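# Move the carton-filled bin from low rack to top shelf

## Task

Carry the bin holding three small cartons from the low rack up to the top shelf of the shelving unit so that its entire bottom rests on that shelf, with all three cartons still upright inside it; then release it and back the robot away. The robot must not topple or be left leaning, and the result only counts if it stays put without the robot holding it.

## Robot and tools

Robot: LinearBot, an omnidirectional base with a column about 1.75 m high. A carriage slides 1.0 m along the column (lift_m) and holds two identical six-joint arms, each with a two-finger gripper. Arm bases sit roughly 0.57 m + lift_m above the floor, and carriage parts hang about 0.15 m below them. A hand reaches about 0.78 m from its shoulder but only about 0.38 m below its arm base. The hand is about 0.16 m long and 0.1 m wide (0.14 m open). Parked arm joints 1-6: 0, 0.05, 0.05, 1.45, 0, 0; parked, the robot is about 0.95 m wide and 0.7 m long. The wheel motors are strong (7 N m), and loose objects may occasionally get a brief external nudge.

Cameras: carriage_camera (fixed, facing forward, tilted about 20 degrees down), left_wrist_camera and right_wrist_camera (looking past the fingertips). Images are 672x504.

Frames: base frame has its origin on the floor below the base centre, x forward, y left, z up. left_hand and right_hand are the midpoints between each hand's finger pads, given in the base frame; quat_wxyz rotates base axes into hand axes (hand z along the fingers, fingers open along hand y; a hand pointing straight up with joints 1, 5, 6 at 0 reads 1,0,0,0). The odometry frame is the base frame at the start of the scene. base_odometry counts wheel rotation only, so slip shows as travel; heading is positive leftward, -3.142 to 3.142.

execute_actions: argument actions is a list with exactly one action (or empty, which only returns state and images). An action may contain base, joints, or both; the motions begin together. base holds exactly one relative move from the current position: translate_m (metres, forward positive, -2 to 2), strafe_m (metres, left positive, -2 to 2) or rotate_rad (radians, counter-clockwise/left positive, -6.3 to 6.3). joints is a map of absolute targets by name: lift_m 0 to 1 m; for each arm (prefix left_ or right_) joint1_rad -2.617 to 3.054 (yaw about vertical, 0 forward, positive left), joint2_rad 0 to 3.141 (shoulder: 0 upper arm back and level, 1.57 upright, 3.14 forward and level), joint3_rad 0 to 3.141 (elbow: 0 folded, 3.14 straight), joint4_rad -1.57 to 1.57 (wrist pitch, positive lifts fingertips), joint5_rad -1.57 to 1.57 (wrist yaw, positive swings fingertips RIGHT), joint6_rad -2.094 to 2.094 (roll about the finger direction, positive clockwise seen from the forearm), gripper_m 0 to 0.093 m (pad gap). Done tolerances: lift 0.004, joints 1/5/6 0.02, joints 2-3 0.055, joint4 0.04, gripper 0.004. Unnamed joints or base may keep pushing toward earlier targets without the status showing it. Unknown keys or out-of-range values reject the whole call. One action runs at most 15 s; arms move up to 1.8 rad/s (joints 1-3) and 2.7 rad/s (4-6), lift up to 0.3 m/s. Argument cameras: list of carriage_camera, left_wrist_camera, right_wrist_camera or all; omitted/null/all gives every camera, [] gives none. The pictures line lists the order of returned images. If a result reports a stop, the remaining motion calls of that reply are skipped.

wait: seconds 0 to 10; commands nothing and returns state and images. zoom_image: camera plus region [x0, y0, x1, y1] in pixels of that camera's latest full image, top-left origin, at most 504x504. read_manual: returns licence texts only (section "licences"). finished_scene: scene = number of the scene being ended; irreversible, use only once the bin is placed, released and the robot has backed off. Replying without a tool call ends everything.

Result lines: base_status and joint_status per motion: done (for the base, wheels turned the commanded amount, slip included), off_target (stopped short and may still push), contact_stop or time_out (target dropped, holding where it stopped), not_followed / joint command not followed (a self-collision check refused that arm's targets; gripper still obeys; the robot may retry them with later actions until valid targets are sent), limit_stop_at_motor_heat. on_its_own lists what the call did not command; held at means the held target, not the position. motor_effort is percent of maximum, positive toward larger joint values, bracketed number is the peak; readings have fixed bias and noise. A falling lift effort while lowering means a hand or load is resting on something. drive_wheels larger at rest than after free motion means the base is still pressing. ARM HIT signals a hard self-collision. A Motor temperatures line gives per-arm values in joint_positions order.

Contact: base drives stop on wheel overload or an arm knocked several degrees, but arms are not watched during turns and often not when arm joints are also commanded; the base may roll up to 0.3 m after an arm touches. After a blocked drive, back off about 0.2 m along the reverse path (or undo the turn), twice if still pressed. Tiny moves may stop short yet say done. Arms and grippers have no contact stop and snap to target once freed. Beware driving backward into a table edge the column meets: it can tip the robot.

Arms: hand readings drift from truth at long reach; a level hand sags 10-17 cm under 1 kg, and a straight arm may not lift 1 kg. A holding gripper usually reports off_target; pad force about 45-60 N. To untangle refused arms, move only the refused arm clear first, then the other in a later action. Never let arms strike or squeeze each other hard.

Tipping: the robot cannot recover from a fall. Risk rises with high carriage, extended arms, loads, pulling, and sudden stops; about 1.5 kg per hand with both arms forward can tip it. Only images show a lean.

Heat: extended or loaded arms heat quickly, even while idle. MOTOR HOT from 75 °C; at 90 °C the arm halts 10 s; at 100 °C it goes limp and drops. After a heat stop, resend targets.

Avoid drops, slips, slams and hard pushes; carry the bin level so cartons stay upright.

Each tool is called as a command line: name --argument value for each argument, lists and objects as JSON in quotes; but a table of rows of numbers goes row by row, as --pt "numbers of a row", without its own name.

## Session

execute_actions --actions '[]'

Scene clock: 0.00 s.
Motor temperatures (°C, as the motors report them): left_arm=[29 29 28 30 30 29] | right_arm=[30 30 31 28 30 27]
base_odometry: x=+0.000 y=+0.000 heading=+0.000 (m, m, rad; odometry frame)
base_status: not commanded
joint_positions: lift_m=+0.300 left_joint1_rad=-0.023 left_joint2_rad=+0.040 left_joint3_rad=+0.017 left_joint4_rad=+1.391 left_joint5_rad=+0.003 left_joint6_rad=+0.008 left_gripper_m=+0.094 right_joint1_rad=-0.018 right_joint2_rad=+0.067 right_joint3_rad=+0.074 right_joint4_rad=+1.429 right_joint5_rad=+0.026 right_joint6_rad=+0.043 right_gripper_m=+0.095
joint_status: not commanded
motor_effort: lift_m=+23 drive_wheels=+2 (%)
left_hand: x=+0.3178 y=+0.3085 z=+1.3145 quat_wxyz=(+0.995, +0.003, +0.101, -0.008) (m; base frame)
right_hand: x=+0.3001 y=-0.3152 z=+1.3316 quat_wxyz=(+0.998, +0.015, +0.067, +0.011) (m; base frame)
pictures: carriage_camera, left_wrist_camera, right_wrist_camera
Images, in order (width x height): carriage_camera 672x504, left_wrist_camera 672x504, right_wrist_camera 672x504.

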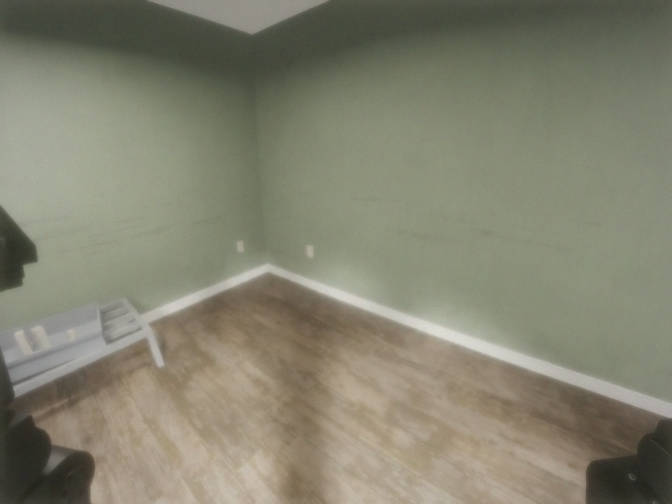

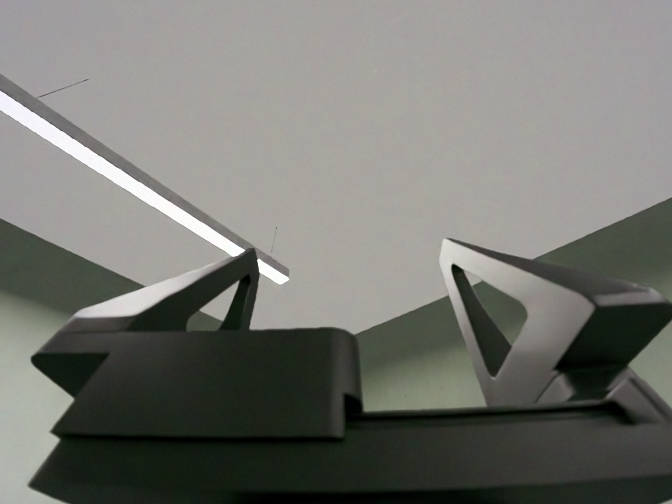

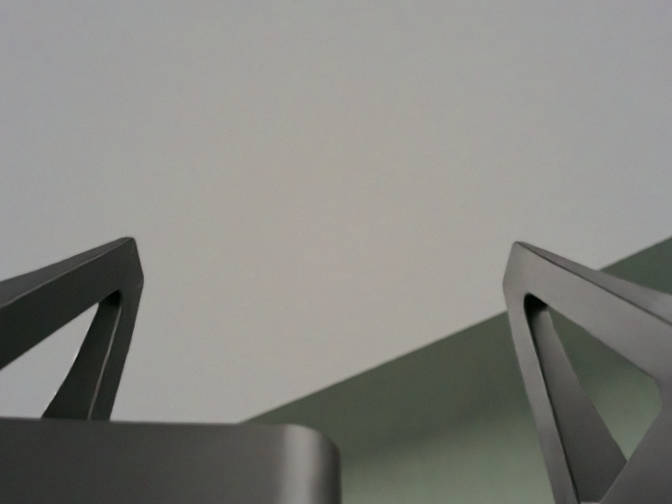

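execute_actions --actions '[{"base":{"rotate_rad":1.0}}]' --cameras '["carriage_camera"]'

Scene clock: 4.43 s.
Motor temperatures (°C, as the motors report them): left_arm=[29 29 29 30 30 29] | right_arm=[30 31 31 28 30 27]
base_odometry: x=+0.000 y=+0.000 heading=+1.000 (m, m, rad; odometry frame)
base_status: done
joint_positions: lift_m=+0.300 left_joint1_rad=-0.023 left_joint2_rad=+0.040 left_joint3_rad=+0.017 left_joint4_rad=+1.391 left_joint5_rad=+0.003 left_joint6_rad=+0.008 left_gripper_m=+0.094 right_joint1_rad=-0.018 right_joint2_rad=+0.067 right_joint3_rad=+0.074 right_joint4_rad=+1.429 right_joint5_rad=+0.026 right_joint6_rad=+0.043 right_gripper_m=+0.095
joint_status: not commanded
motor_effort: lift_m=+23(23) drive_wheels=+7(21) (%)
left_hand: x=+0.3178 y=+0.3085 z=+1.3145 quat_wxyz=(+0.995, +0.003, +0.101, -0.008) (m; base frame)
right_hand: x=+0.3002 y=-0.3152 z=+1.3316 quat_wxyz=(+0.998, +0.015, +0.067, +0.011) (m; base frame)
pictures: carriage_camera
Images, in order (width x height): carriage_camera 672x504.

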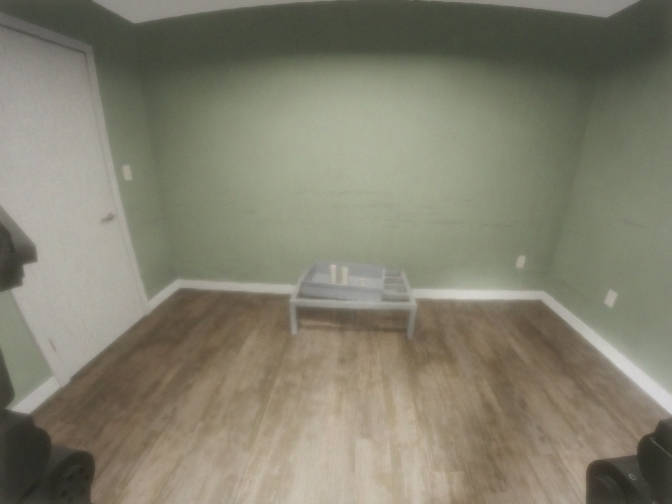

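zoom_image --camera "carriage_camera" --region '[270, 240, 440, 350]'

execute_actions --actions '[{"base":{"rotate_rad":2.0}}]' --cameras '["carriage_camera"]'

Region (270, 240, 440, 350) of carriage_camera's 672x504 image, scaled by 2.965, with more detail than that image has; it fills the top 326 rows of this view, and the rest is white.

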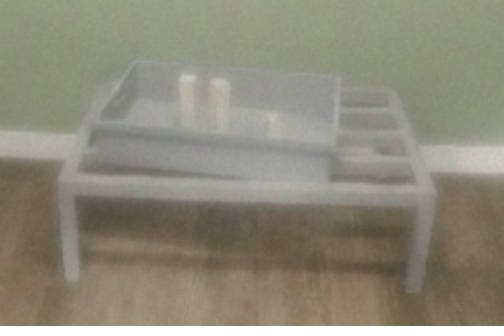

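Scene clock: 10.47 s.
Motor temperatures (°C, as the motors report them): left_arm=[29 29 29 30 30 29] | right_arm=[30 31 32 28 30 27]
base_odometry: x=+0.000 y=+0.000 heading=+2.999 (m, m, rad; odometry frame)
base_status: done
joint_positions: lift_m=+0.300 left_joint1_rad=-0.023 left_joint2_rad=+0.040 left_joint3_rad=+0.017 left_joint4_rad=+1.391 left_joint5_rad=+0.003 left_joint6_rad=+0.008 left_gripper_m=+0.094 right_joint1_rad=-0.018 right_joint2_rad=+0.067 right_joint3_rad=+0.074 right_joint4_rad=+1.427 right_joint5_rad=+0.026 right_joint6_rad=+0.043 right_gripper_m=+0.095
joint_status: not commanded
motor_effort: lift_m=+23(23) drive_wheels=+7(18) (%)
left_hand: x=+0.3178 y=+0.3085 z=+1.3145 quat_wxyz=(+0.995, +0.003, +0.101, -0.008) (m; base frame)
right_hand: x=+0.3006 y=-0.3152 z=+1.3316 quat_wxyz=(+0.998, +0.015, +0.068, +0.011) (m; base frame)
pictures: carriage_camera
Images, in order (width x height): carriage_camera 672x504.

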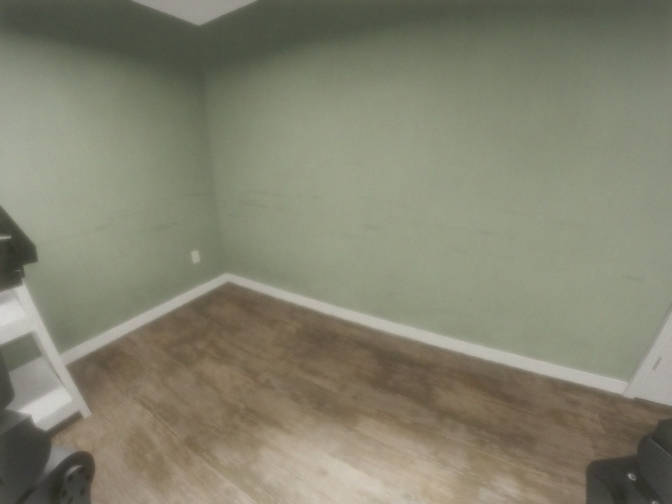

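execute_actions --actions '[{"base":{"rotate_rad":1.1}}]' --cameras '["carriage_camera"]'

Scene clock: 14.70 s.
Motor temperatures (°C, as the motors report them): left_arm=[29 29 30 30 30 29] | right_arm=[30 31 33 28 30 27]
base_odometry: x=+0.000 y=+0.000 heading=-2.184 (m, m, rad; odometry frame)
base_status: done
joint_positions: lift_m=+0.300 left_joint1_rad=-0.023 left_joint2_rad=+0.040 left_joint3_rad=+0.017 left_joint4_rad=+1.391 left_joint5_rad=+0.003 left_joint6_rad=+0.008 left_gripper_m=+0.094 right_joint1_rad=-0.018 right_joint2_rad=+0.067 right_joint3_rad=+0.074 right_joint4_rad=+1.428 right_joint5_rad=+0.026 right_joint6_rad=+0.043 right_gripper_m=+0.095
joint_status: not commanded
motor_effort: lift_m=+23(23) drive_wheels=+7(17) (%)
left_hand: x=+0.3178 y=+0.3085 z=+1.3145 quat_wxyz=(+0.995, +0.003, +0.101, -0.008) (m; base frame)
right_hand: x=+0.3005 y=-0.3152 z=+1.3316 quat_wxyz=(+0.998, +0.015, +0.068, +0.011) (m; base frame)
pictures: carriage_camera
Images, in order (width x height): carriage_camera 672x504.

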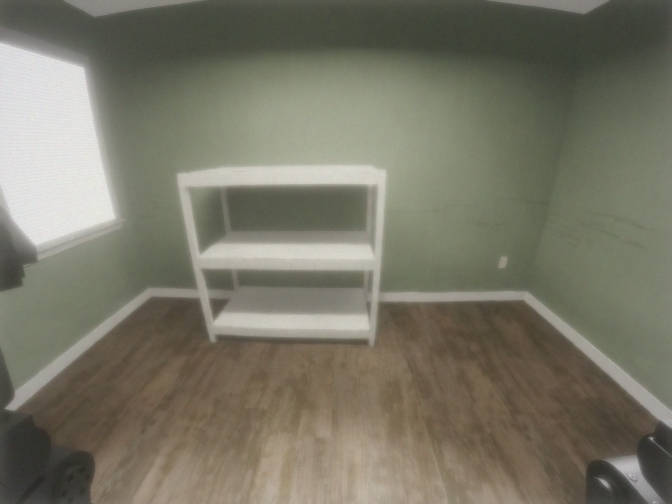

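execute_actions --actions '[{"base":{"rotate_rad":3.13},"joints":{"lift_m":0.15}}]' --cameras '["carriage_camera"]'

execute_actions --actions '[{"base":{"translate_m":0.8}}]' --cameras '["carriage_camera"]'

Scene clock: 40.10 s.
Motor temperatures (°C, as the motors report them): left_arm=[29 30 33 30 30 29] | right_arm=[30 32 35 28 30 27]
base_odometry: x=+0.000 y=+0.000 heading=+0.945 (m, m, rad; odometry frame)
base_status: done
joint_positions: lift_m=+0.150 left_joint1_rad=-0.023 left_joint2_rad=+0.040 left_joint3_rad=+0.017 left_joint4_rad=+1.391 left_joint5_rad=+0.003 left_joint6_rad=+0.008 left_gripper_m=+0.094 right_joint1_rad=-0.018 right_joint2_rad=+0.067 right_joint3_rad=+0.074 right_joint4_rad=+1.424 right_joint5_rad=+0.026 right_joint6_rad=+0.043 right_gripper_m=+0.095
joint_status: all done
motor_effort: lift_m=+22(23) drive_wheels=+7(15) (%)
left_hand: x=+0.3179 y=+0.3085 z=+1.1646 quat_wxyz=(+0.995, +0.003, +0.101, -0.008) (m; base frame)
right_hand: x=+0.3013 y=-0.3152 z=+1.1816 quat_wxyz=(+0.997, +0.015, +0.069, +0.011) (m; base frame)
pictures: carriage_camera
Images, in order (width x height): carriage_camera 672x504.

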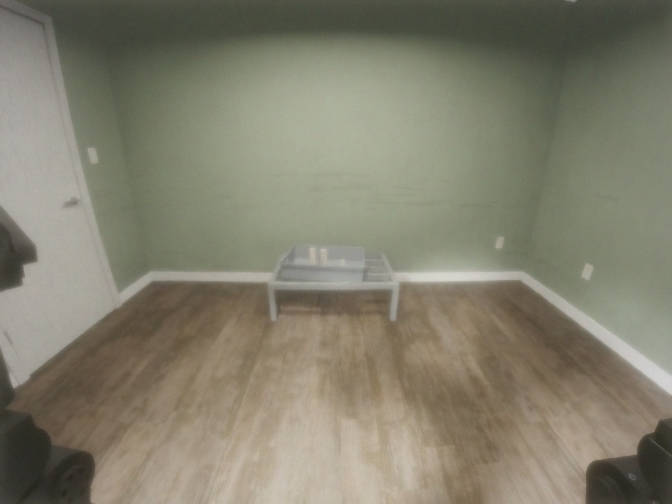

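Scene clock: 44.03 s.
Motor temperatures (°C, as the motors report them): left_arm=[29 30 33 30 30 29] | right_arm=[30 32 35 28 30 27]
base_odometry: x=+0.468 y=+0.649 heading=+0.946 (m, m, rad; odometry frame)
base_status: done
joint_positions: lift_m=+0.150 left_joint1_rad=-0.023 left_joint2_rad=+0.040 left_joint3_rad=+0.017 left_joint4_rad=+1.391 left_joint5_rad=+0.003 left_joint6_rad=+0.008 left_gripper_m=+0.094 right_joint1_rad=-0.018 right_joint2_rad=+0.067 right_joint3_rad=+0.074 right_joint4_rad=+1.426 right_joint5_rad=+0.026 right_joint6_rad=+0.043 right_gripper_m=+0.095
joint_status: not commanded
motor_effort: lift_m=+22(22) drive_wheels=-8(23) (%)
left_hand: x=+0.3179 y=+0.3085 z=+1.1646 quat_wxyz=(+0.995, +0.003, +0.101, -0.008) (m; base frame)
right_hand: x=+0.3009 y=-0.3152 z=+1.1817 quat_wxyz=(+0.997, +0.015, +0.068, +0.011) (m; base frame)
pictures: carriage_camera
Images, in order (width x height): carriage_camera 672x504.

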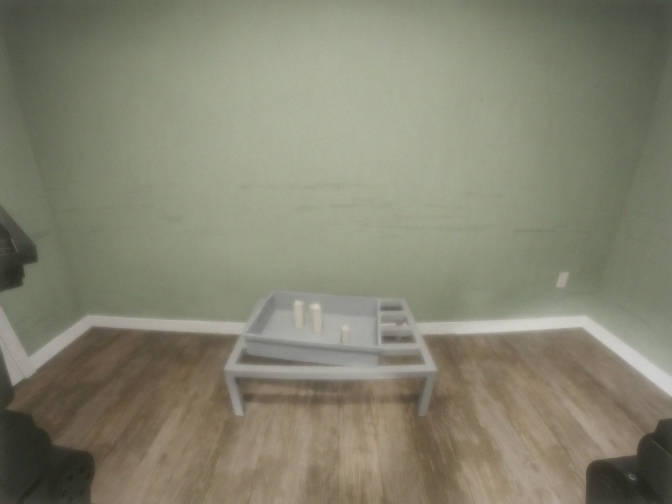

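zoom_image --camera "carriage_camera" --region '[210, 270, 460, 430]'

Region (210, 270, 460, 430) of carriage_camera's 672x504 image, scaled by 2.016, with more detail than that image has; it fills the top 323 rows of this view, and the rest is white.

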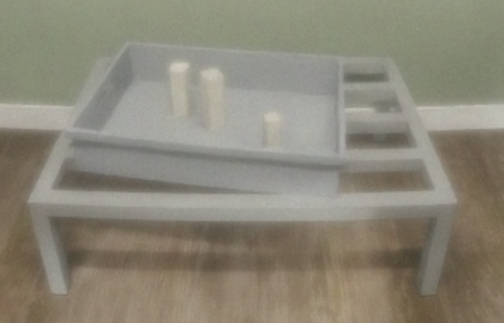

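execute_actions --actions '[{"base":{"rotate_rad":-0.145},"joints":{"lift_m":0.2}}]' --cameras '[]'

execute_actions --actions '[{"base":{"strafe_m":0.274},"joints":{"left_joint1_rad":0,"left_joint2_rad":2.766,"left_joint3_rad":1.565,"left_joint4_rad":-0.37,"left_joint5_rad":0,"left_joint6_rad":0,"right_joint1_rad":0,"right_joint2_rad":2.766,"right_joint3_rad":1.565,"right_joint4_rad":-0.37,"right_joint5_rad":0,"right_joint6_rad":0}}]'

Scene clock: 63.07 s.
Motor temperatures (°C, as the motors report them): left_arm=[29 30 34 30 30 29] | right_arm=[30 33 36 28 30 27]
base_odometry: x=+0.468 y=+0.649 heading=+0.801 (m, m, rad; odometry frame)
base_status: done
joint_positions: lift_m=+0.200 left_joint1_rad=-0.023 left_joint2_rad=+0.040 left_joint3_rad=+0.017 left_joint4_rad=+1.391 left_joint5_rad=+0.003 left_joint6_rad=+0.008 left_gripper_m=+0.094 right_joint1_rad=-0.018 right_joint2_rad=+0.067 right_joint3_rad=+0.074 right_joint4_rad=+1.426 right_joint5_rad=+0.026 right_joint6_rad=+0.043 right_gripper_m=+0.095
joint_status: all done
motor_effort: lift_m=+24(28) drive_wheels=+6(15) (%)
left_hand: x=+0.3178 y=+0.3085 z=+1.2145 quat_wxyz=(+0.995, +0.003, +0.101, -0.008) (m; base frame)
right_hand: x=+0.3011 y=-0.3152 z=+1.2315 quat_wxyz=(+0.997, +0.015, +0.069, +0.011) (m; base frame)
pictures: none
No camera images: the call's "cameras" was empty. Leave "cameras" out to get every camera's image.

Scene clock: 65.47 s.
Motor temperatures (°C, as the motors report them): left_arm=[29 31 34 30 30 29] | right_arm=[30 33 36 28 30 27]
base_odometry: x=+0.271 y=+0.840 heading=+0.800 (m, m, rad; odometry frame)
base_status: done
joint_positions: lift_m=+0.200 left_joint1_rad=-0.003 left_joint2_rad=+2.759 left_joint3_rad=+1.562 left_joint4_rad=-0.362 left_joint5_rad=+0.002 left_joint6_rad=+0.004 left_gripper_m=+0.094 right_joint1_rad=-0.003 right_joint2_rad=+2.763 right_joint3_rad=+1.555 right_joint4_rad=-0.371 right_joint5_rad=+0.009 right_joint6_rad=+0.005 right_gripper_m=+0.095
joint_status: all done
motor_effort: lift_m=+24(24) drive_wheels=-9(25) (%)
left_hand: x=+0.6792 y=+0.3088 z=+0.5553 quat_wxyz=(+0.006, +0.003, +1.000, -0.001) (m; base frame)
right_hand: x=+0.6724 y=-0.3130 z=+0.5527 quat_wxyz=(-0.004, +0.004, +1.000, -0.005) (m; base frame)
pictures: carriage_camera, left_wrist_camera, right_wrist_camera
Images, in order (width x height): carriage_camera 672x504, left_wrist_camera 672x504, right_wrist_camera 672x504.

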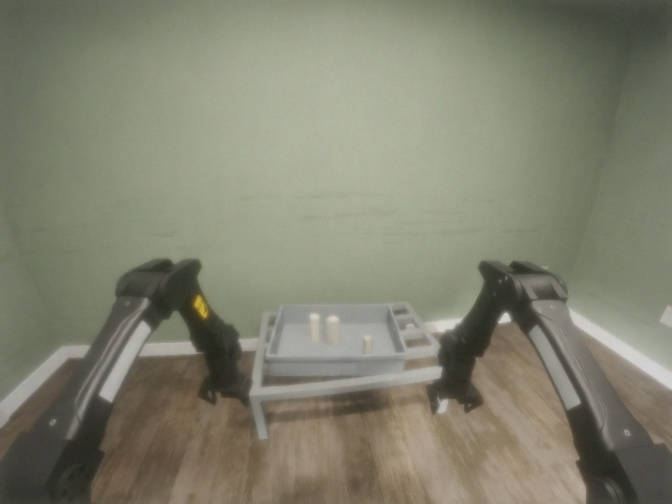

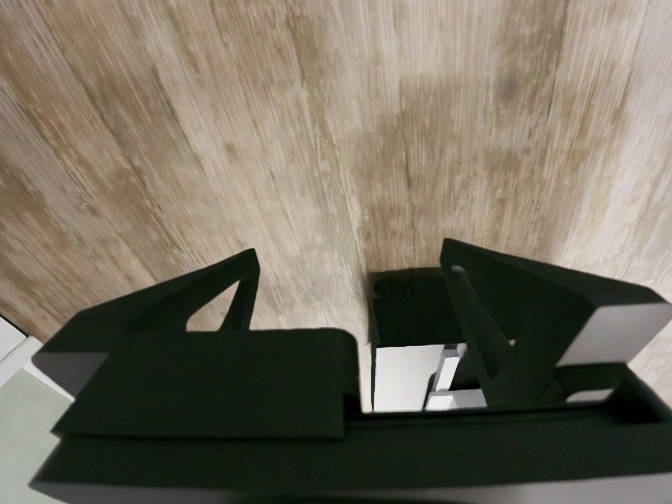

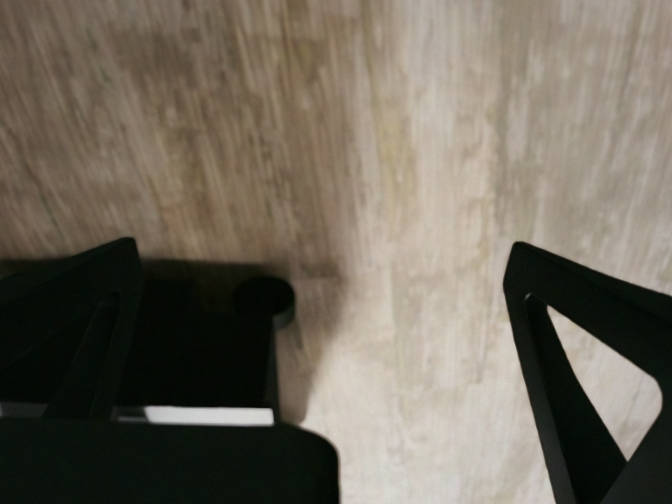

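execute_actions --actions '[{"base":{"translate_m":0.55}}]'

Scene clock: 71.70 s.
Motor temperatures (°C, as the motors report them): left_arm=[29 35 34 30 30 29] | right_arm=[30 37 36 28 30 27]
base_odometry: x=+0.654 y=+1.236 heading=+0.801 (m, m, rad; odometry frame)
base_status: done
joint_positions: lift_m=+0.200 left_joint1_rad=-0.002 left_joint2_rad=+2.759 left_joint3_rad=+1.562 left_joint4_rad=-0.362 left_joint5_rad=+0.002 left_joint6_rad=+0.004 left_gripper_m=+0.094 right_joint1_rad=-0.003 right_joint2_rad=+2.763 right_joint3_rad=+1.555 right_joint4_rad=-0.371 right_joint5_rad=+0.009 right_joint6_rad=+0.005 right_gripper_m=+0.095
joint_status: not commanded
motor_effort: lift_m=+24(24) drive_wheels=-7(16) (%)
left_hand: x=+0.6792 y=+0.3090 z=+0.5553 quat_wxyz=(+0.006, +0.003, +1.000, -0.001) (m; base frame)
right_hand: x=+0.6724 y=-0.3128 z=+0.5527 quat_wxyz=(-0.004, +0.004, +1.000, -0.005) (m; base frame)
pictures: carriage_camera, left_wrist_camera, right_wrist_camera
Images, in order (width x height): carriage_camera 672x504, left_wrist_camera 672x504, right_wrist_camera 672x504.

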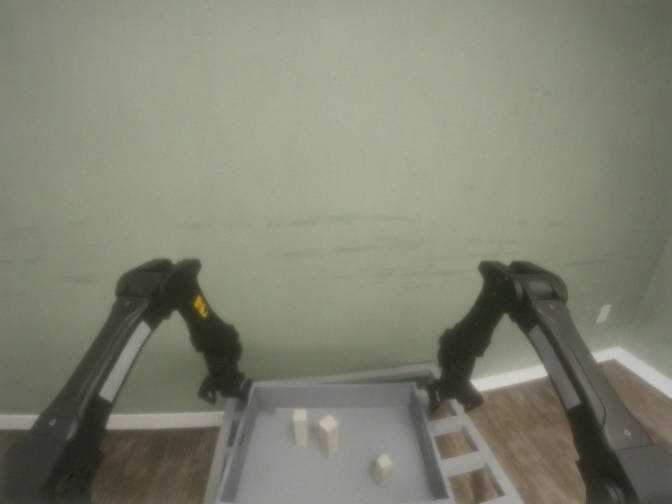

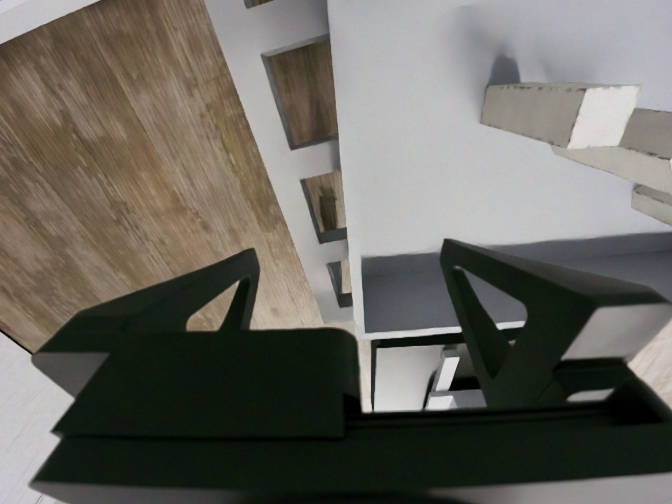

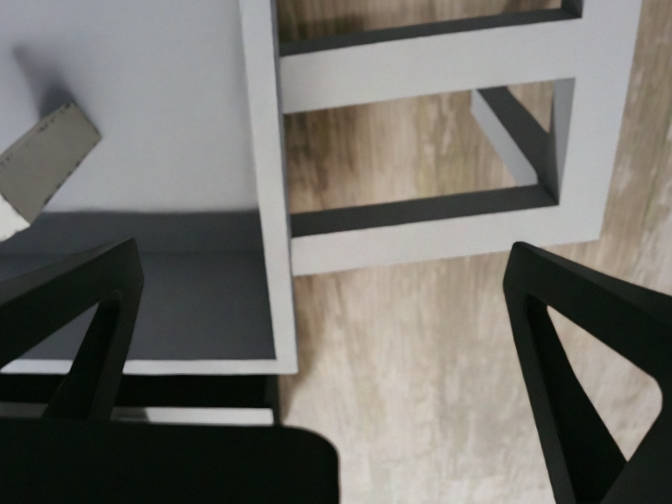

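execute_actions --actions '[{"base":{"translate_m":0.03},"joints":{"lift_m":0.09,"right_joint1_rad":0.04}}]'

Scene clock: 75.53 s.
Motor temperatures (°C, as the motors report them): left_arm=[29 37 34 30 30 29] | right_arm=[30 39 36 28 30 27]
base_odometry: x=+0.674 y=+1.257 heading=+0.802 (m, m, rad; odometry frame)
base_status: done
joint_positions: lift_m=+0.090 left_joint1_rad=-0.001 left_joint2_rad=+2.758 left_joint3_rad=+1.562 left_joint4_rad=-0.363 left_joint5_rad=+0.002 left_joint6_rad=+0.004 left_gripper_m=+0.094 right_joint1_rad=+0.043 right_joint2_rad=+2.764 right_joint3_rad=+1.555 right_joint4_rad=-0.369 right_joint5_rad=+0.008 right_joint6_rad=+0.005 right_gripper_m=+0.095
joint_status: all done
motor_effort: lift_m=+23(23) drive_wheels=-5(14) (%)
left_hand: x=+0.6794 y=+0.3094 z=+0.4458 quat_wxyz=(+0.006, +0.002, +1.000, -0.001) (m; base frame)
right_hand: x=+0.6723 y=-0.2942 z=+0.4424 quat_wxyz=(-0.003, -0.019, +1.000, -0.004) (m; base frame)
pictures: carriage_camera, left_wrist_camera, right_wrist_camera
Images, in order (width x height): carriage_camera 672x504, left_wrist_camera 672x504, right_wrist_camera 672x504.

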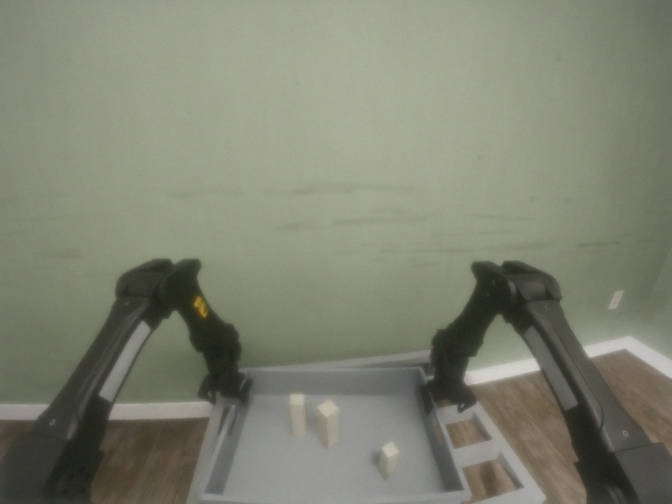

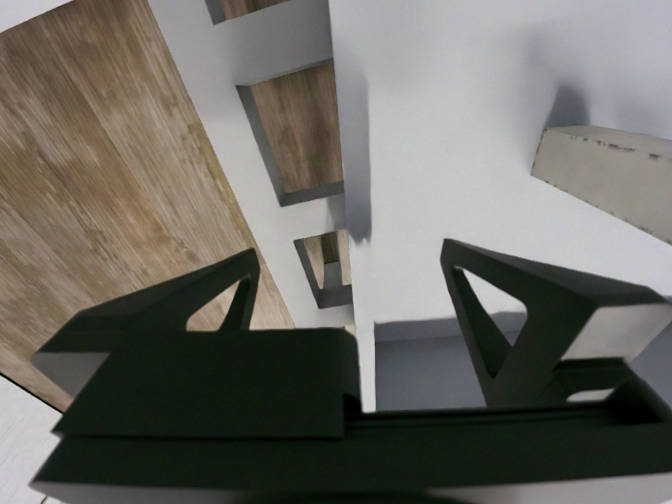

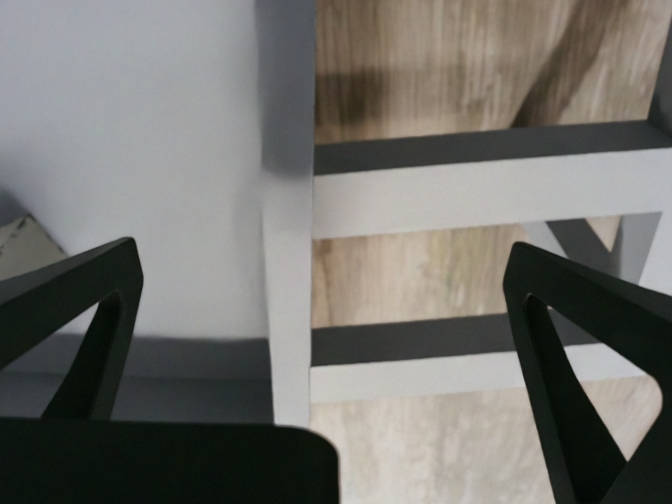

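zoom_image --camera "carriage_camera" --region '[180, 340, 500, 504]'

Region (180, 340, 500, 504) of carriage_camera's 672x504 image, scaled by 1.575, with more detail than that image has; it fills the top 258 rows of this view, and the rest is white.

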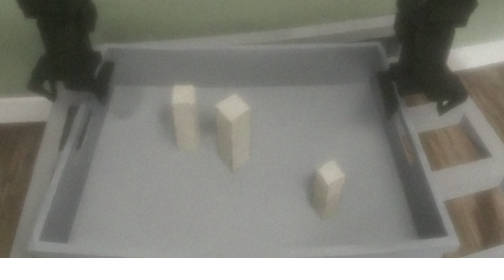

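execute_actions --actions '[{"joints":{"lift_m":0.035,"right_joint1_rad":0.065,"right_joint6_rad":0.06,"left_joint1_rad":-0.015}}]'

Scene clock: 83.40 s.
Motor temperatures (°C, as the motors report them): left_arm=[29 41 34 30 30 29] | right_arm=[30 43 36 28 30 27]
base_odometry: x=+0.674 y=+1.257 heading=+0.802 (m, m, rad; odometry frame)
base_status: not commanded
joint_positions: lift_m=+0.035 left_joint1_rad=-0.010 left_joint2_rad=+2.761 left_joint3_rad=+1.562 left_joint4_rad=-0.364 left_joint5_rad=+0.002 left_joint6_rad=+0.004 left_gripper_m=+0.094 right_joint1_rad=+0.062 right_joint2_rad=+2.768 right_joint3_rad=+1.555 right_joint4_rad=-0.369 right_joint5_rad=+0.008 right_joint6_rad=+0.056 right_gripper_m=+0.095
joint_status: all done
motor_effort: lift_m=+22(22) drive_wheels=+5(6) (%)
left_hand: x=+0.6778 y=+0.3058 z=+0.3895 quat_wxyz=(+0.004, +0.007, +1.000, -0.001) (m; base frame)
right_hand: x=+0.6704 y=-0.2866 z=+0.3860 quat_wxyz=(-0.005, -0.003, +1.000, -0.004) (m; base frame)
pictures: carriage_camera, left_wrist_camera, right_wrist_camera
Images, in order (width x height): carriage_camera 672x504, left_wrist_camera 672x504, right_wrist_camera 672x504.

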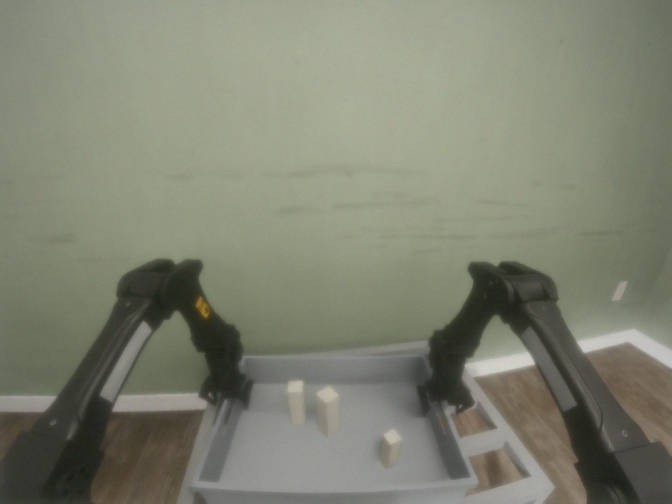

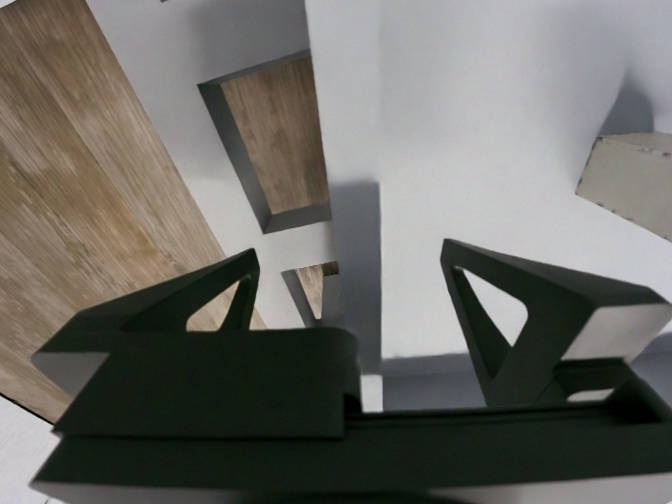

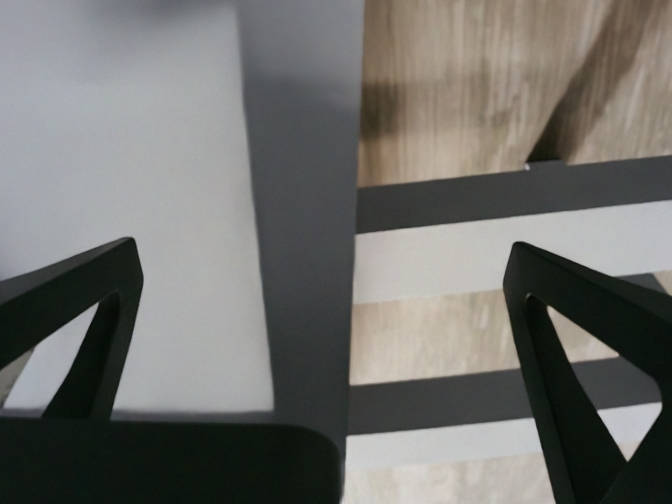

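zoom_image --camera "carriage_camera" --region '[180, 340, 500, 504]'

Region (180, 340, 500, 504) of carriage_camera's 672x504 image, scaled by 1.575, with more detail than that image has; it fills the top 258 rows of this view, and the rest is white.

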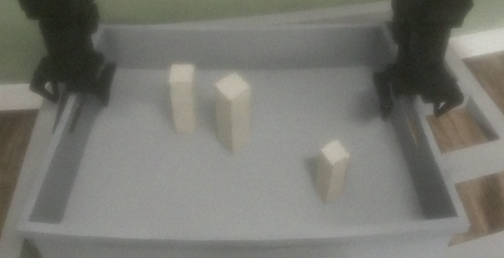

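execute_actions --actions '[{"joints":{"lift_m":0.018}}]' --cameras '[]'

execute_actions --actions '[{"joints":{"left_gripper_m":0.0,"right_gripper_m":0.0}}]'

Scene clock: 93.27 s.
Motor temperatures (°C, as the motors report them): left_arm=[29 45 34 30 30 29] | right_arm=[30 47 35 28 30 27]
base_odometry: x=+0.674 y=+1.257 heading=+0.802 (m, m, rad; odometry frame)
base_status: not commanded
joint_positions: lift_m=+0.018 left_joint1_rad=-0.010 left_joint2_rad=+2.761 left_joint3_rad=+1.562 left_joint4_rad=-0.365 left_joint5_rad=+0.002 left_joint6_rad=+0.004 left_gripper_m=+0.094 right_joint1_rad=+0.062 right_joint2_rad=+2.769 right_joint3_rad=+1.555 right_joint4_rad=-0.370 right_joint5_rad=+0.008 right_joint6_rad=+0.056 right_gripper_m=+0.095
joint_status: all done
motor_effort: lift_m=+23(22) drive_wheels=-5(5) (%)
left_hand: x=+0.6777 y=+0.3058 z=+0.3726 quat_wxyz=(+0.004, +0.007, +1.000, -0.001) (m; base frame)
right_hand: x=+0.6698 y=-0.2866 z=+0.3683 quat_wxyz=(-0.006, -0.003, +1.000, -0.005) (m; base frame)
pictures: none
No camera images: the call's "cameras" was empty. Leave "cameras" out to get every camera's image.

Scene clock: 94.00 s.
Motor temperatures (°C, as the motors report them): left_arm=[29 45 34 30 30 29] | right_arm=[30 47 35 28 30 27]
base_odometry: x=+0.674 y=+1.257 heading=+0.802 (m, m, rad; odometry frame)
base_status: not commanded
joint_positions: lift_m=+0.018 left_joint1_rad=-0.009 left_joint2_rad=+2.761 left_joint3_rad=+1.562 left_joint4_rad=-0.364 left_joint5_rad=+0.030 left_joint6_rad=-0.030 left_gripper_m=+0.007 right_joint1_rad=+0.059 right_joint2_rad=+2.769 right_joint3_rad=+1.555 right_joint4_rad=-0.370 right_joint5_rad=-0.031 right_joint6_rad=+0.032 right_gripper_m=+0.008
joint_status: left_gripper_m off_target (ended at +0.007, target +0.000); right_gripper_m off_target (ended at +0.008, target +0.000)
motor_effort: lift_m=+23(23) drive_wheels=-4(5) (%)
left_hand: x=+0.6779 y=+0.3012 z=+0.3726 quat_wxyz=(+0.004, -0.010, +1.000, -0.015) (m; base frame)
right_hand: x=+0.6694 y=-0.2812 z=+0.3684 quat_wxyz=(-0.007, -0.013, +1.000, +0.015) (m; base frame)
pictures: carriage_camera, left_wrist_camera, right_wrist_camera
Images, in order (width x height): carriage_camera 672x504, left_wrist_camera 672x504, right_wrist_camera 672x504.

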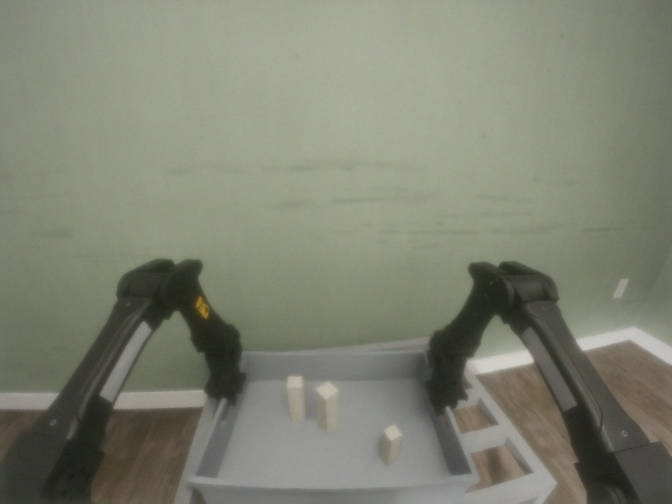

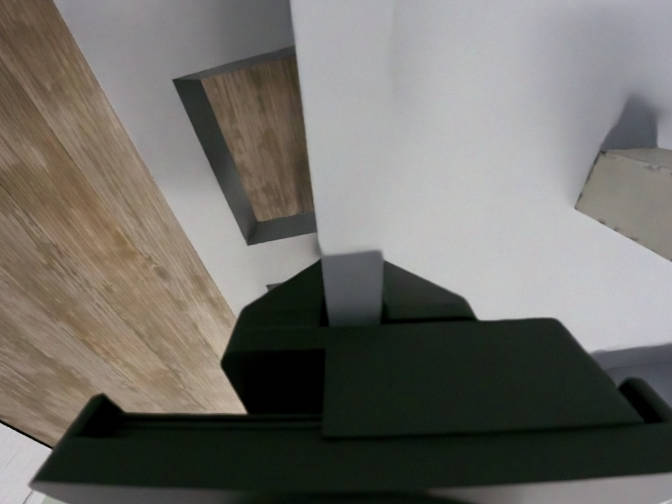

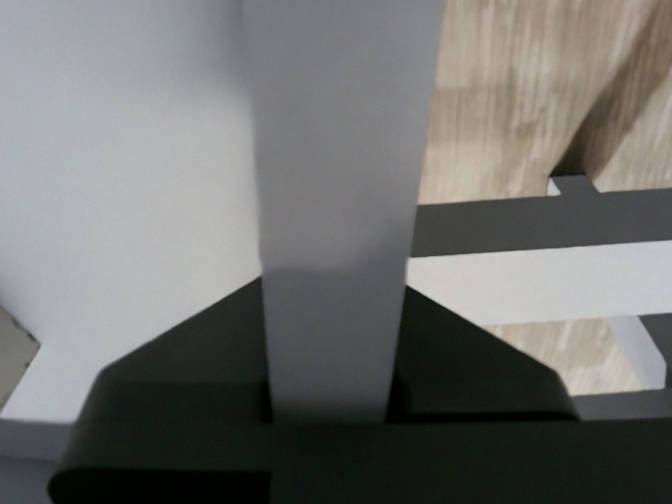

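execute_actions --actions '[{"joints":{"lift_m":0.07}}]'

Scene clock: 96.70 s.
Motor temperatures (°C, as the motors report them): left_arm=[29 46 34 30 30 29] | right_arm=[30 49 35 28 30 27]
base_odometry: x=+0.674 y=+1.257 heading=+0.802 (m, m, rad; odometry frame)
base_status: not commanded
joint_positions: lift_m=+0.070 left_joint1_rad=-0.009 left_joint2_rad=+2.781 left_joint3_rad=+1.562 left_joint4_rad=-0.349 left_joint5_rad=+0.028 left_joint6_rad=-0.031 left_gripper_m=+0.007 right_joint1_rad=+0.059 right_joint2_rad=+2.793 right_joint3_rad=+1.555 right_joint4_rad=-0.351 right_joint5_rad=-0.033 right_joint6_rad=+0.032 right_gripper_m=+0.008
joint_status: all done
motor_effort: lift_m=+25(31) drive_wheels=+5(5) (%)
left_hand: x=+0.6743 y=+0.3016 z=+0.4164 quat_wxyz=(+0.001, -0.011, +1.000, -0.014) (m; base frame)
right_hand: x=+0.6653 y=-0.2808 z=+0.4109 quat_wxyz=(-0.010, -0.014, +1.000, +0.016) (m; base frame)
pictures: carriage_camera, left_wrist_camera, right_wrist_camera
Images, in order (width x height): carriage_camera 672x504, left_wrist_camera 672x504, right_wrist_camera 672x504.

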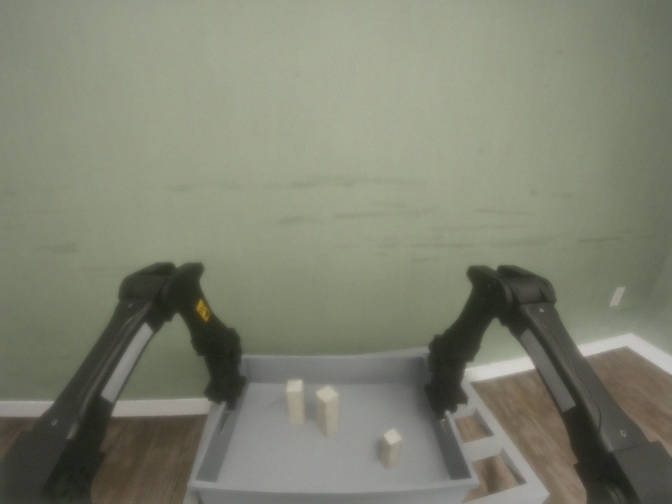

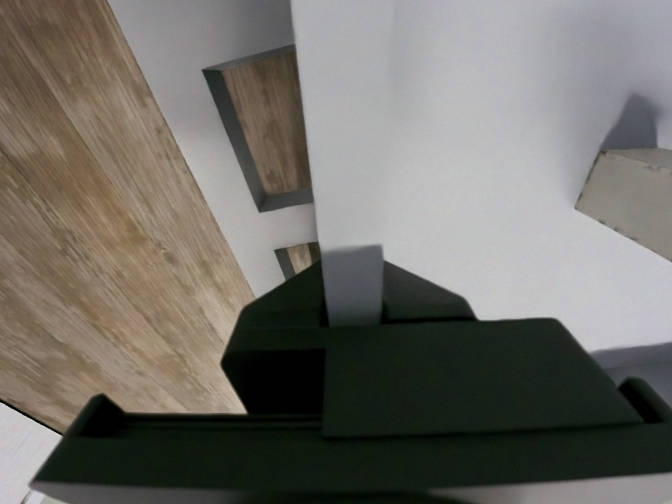

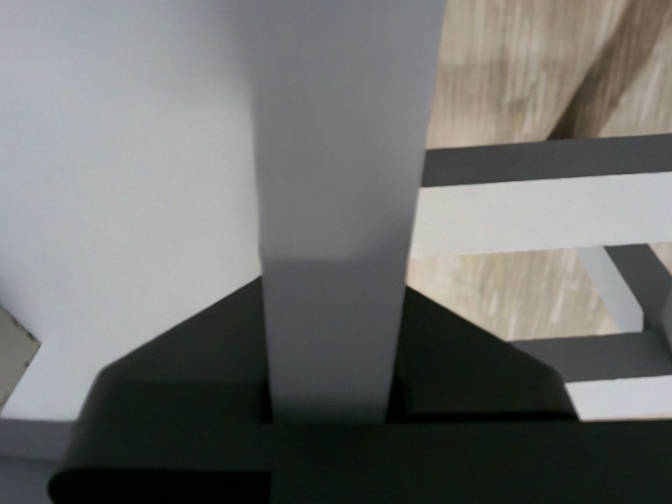

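execute_actions --actions '[{"base":{"translate_m":-0.6},"joints":{"lift_m":0.3}}]' --cameras '["carriage_camera"]'

execute_actions --actions '[{"base":{"rotate_rad":-2.99}}]' --cameras '["carriage_camera"]'

Scene clock: 104.37 s.
Motor temperatures (°C, as the motors report them): left_arm=[29 50 33 30 30 29] | right_arm=[30 53 35 28 30 27]
base_odometry: x=+0.257 y=+0.826 heading=+0.802 (m, m, rad; odometry frame)
base_status: done
joint_positions: lift_m=+0.300 left_joint1_rad=-0.009 left_joint2_rad=+2.781 left_joint3_rad=+1.562 left_joint4_rad=-0.346 left_joint5_rad=+0.028 left_joint6_rad=-0.030 left_gripper_m=+0.007 right_joint1_rad=+0.060 right_joint2_rad=+2.794 right_joint3_rad=+1.555 right_joint4_rad=-0.347 right_joint5_rad=-0.033 right_joint6_rad=+0.032 right_gripper_m=+0.008
joint_status: all done
motor_effort: lift_m=+26(31) drive_wheels=-1(25) (%)
left_hand: x=+0.6751 y=+0.3019 z=+0.6465 quat_wxyz=(+0.002, -0.011, +1.000, -0.014) (m; base frame)
right_hand: x=+0.6660 y=-0.2805 z=+0.6406 quat_wxyz=(-0.008, -0.014, +1.000, +0.016) (m; base frame)
pictures: carriage_camera
Images, in order (width x height): carriage_camera 672x504.

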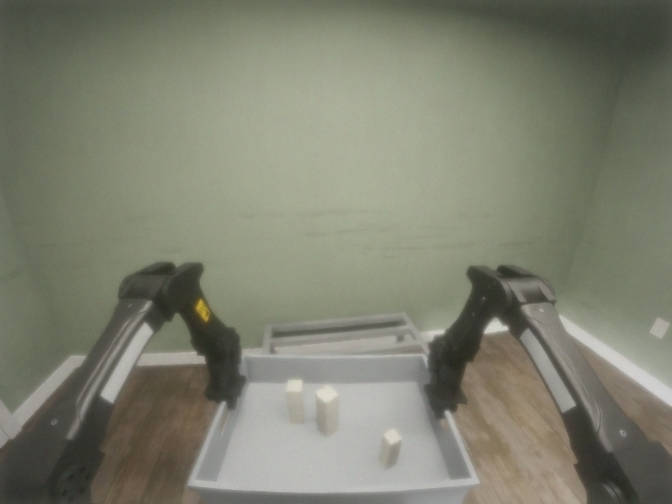

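Scene clock: 108.53 s.
Motor temperatures (°C, as the motors report them): left_arm=[29 52 33 30 30 29] | right_arm=[30 55 35 28 30 27]
base_odometry: x=+0.257 y=+0.826 heading=-2.188 (m, m, rad; odometry frame)
base_status: done
joint_positions: lift_m=+0.300 left_joint1_rad=-0.010 left_joint2_rad=+2.781 left_joint3_rad=+1.562 left_joint4_rad=-0.334 left_joint5_rad=+0.028 left_joint6_rad=-0.030 left_gripper_m=+0.007 right_joint1_rad=+0.059 right_joint2_rad=+2.794 right_joint3_rad=+1.555 right_joint4_rad=-0.335 right_joint5_rad=-0.033 right_joint6_rad=+0.032 right_gripper_m=+0.008
joint_status: not commanded
motor_effort: lift_m=+26(26) drive_wheels=+7(20) (%)
left_hand: x=+0.6781 y=+0.3014 z=+0.6465 quat_wxyz=(+0.009, -0.010, +1.000, -0.014) (m; base frame)
right_hand: x=+0.6690 y=-0.2809 z=+0.6405 quat_wxyz=(-0.002, -0.013, +1.000, +0.016) (m; base frame)
pictures: carriage_camera
Images, in order (width x height): carriage_camera 672x504.

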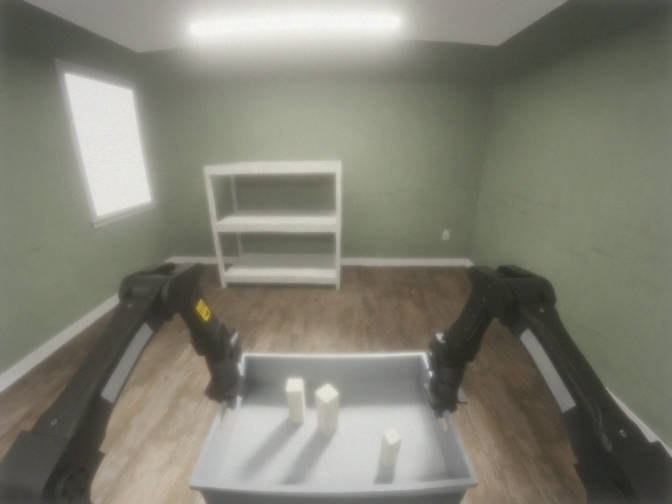

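execute_actions --actions '[{"base":{"translate_m":1.45},"joints":{"lift_m":0.7}}]' --cameras '[]'

execute_actions --actions '[{"base":{"strafe_m":0.57},"joints":{"lift_m":1.0}}]'

Scene clock: 117.23 s.
Motor temperatures (°C, as the motors report them): left_arm=[29 55 33 30 30 29] | right_arm=[30 60 35 28 30 27]
base_odometry: x=-0.584 y=-0.355 heading=-2.189 (m, m, rad; odometry frame)
base_status: done
joint_positions: lift_m=+0.700 left_joint1_rad=-0.010 left_joint2_rad=+2.785 left_joint3_rad=+1.562 left_joint4_rad=-0.346 left_joint5_rad=+0.029 left_joint6_rad=-0.031 left_gripper_m=+0.007 right_joint1_rad=+0.059 right_joint2_rad=+2.796 right_joint3_rad=+1.555 right_joint4_rad=-0.348 right_joint5_rad=-0.032 right_joint6_rad=+0.031 right_gripper_m=+0.008
joint_status: all done
motor_effort: lift_m=+26(32) drive_wheels=-10(26) (%)
left_hand: x=+0.6737 y=+0.3012 z=+1.0449 quat_wxyz=(+0.001, -0.011, +1.000, -0.014) (m; base frame)
right_hand: x=+0.6649 y=-0.2812 z=+1.0397 quat_wxyz=(-0.010, -0.014, +1.000, +0.016) (m; base frame)
pictures: none
No camera images: the call's "cameras" was empty. Leave "cameras" out to get every camera's image.

Scene clock: 120.53 s.
Motor temperatures (°C, as the motors report them): left_arm=[29 56 33 30 30 29] | right_arm=[30 61 35 28 30 27]
base_odometry: x=-0.119 y=-0.686 heading=-2.189 (m, m, rad; odometry frame)
base_status: done
joint_positions: lift_m=+1.000 left_joint1_rad=-0.005 left_joint2_rad=+2.783 left_joint3_rad=+1.562 left_joint4_rad=-0.346 left_joint5_rad=+0.028 left_joint6_rad=-0.026 left_gripper_m=+0.007 right_joint1_rad=+0.064 right_joint2_rad=+2.795 right_joint3_rad=+1.555 right_joint4_rad=-0.347 right_joint5_rad=-0.033 right_joint6_rad=+0.036 right_gripper_m=+0.008
joint_status: all done
motor_effort: lift_m=+26(29) drive_wheels=-3(22) (%)
left_hand: x=+0.6742 y=+0.3035 z=+1.3455 quat_wxyz=(+0.001, -0.011, +1.000, -0.014) (m; base frame)
right_hand: x=+0.6656 y=-0.2789 z=+1.3402 quat_wxyz=(-0.009, -0.014, +1.000, +0.016) (m; base frame)
pictures: carriage_camera, left_wrist_camera, right_wrist_camera
Images, in order (width x height): carriage_camera 672x504, left_wrist_camera 672x504, right_wrist_camera 672x504.

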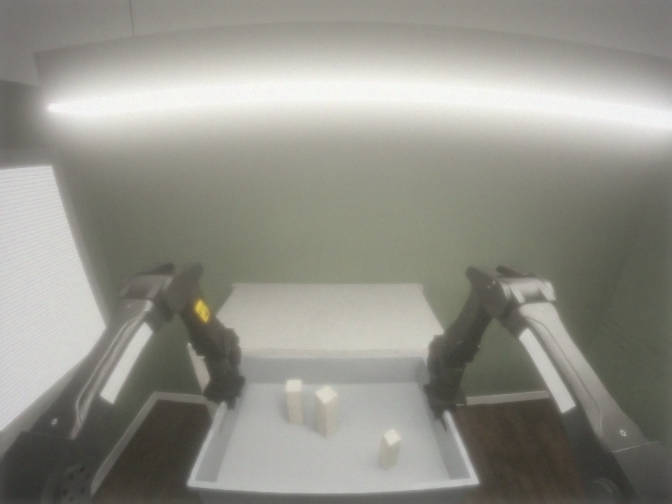

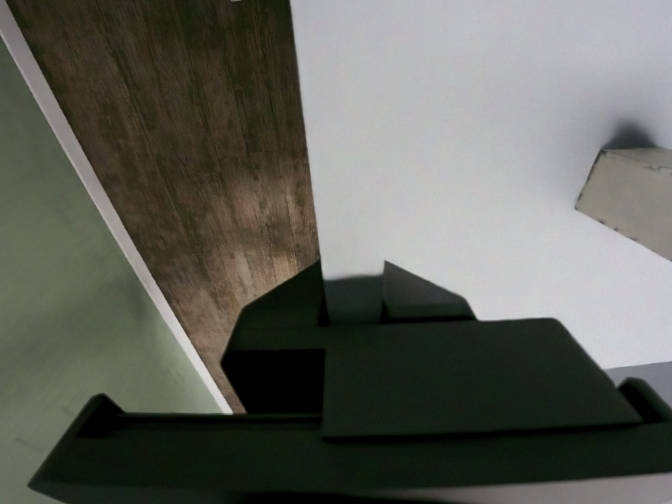

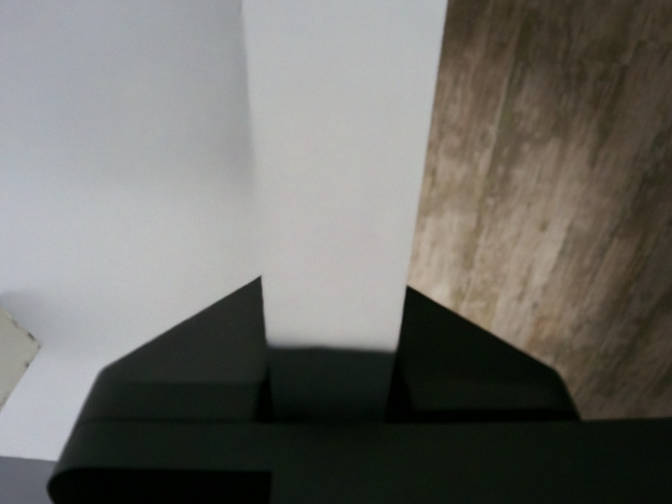

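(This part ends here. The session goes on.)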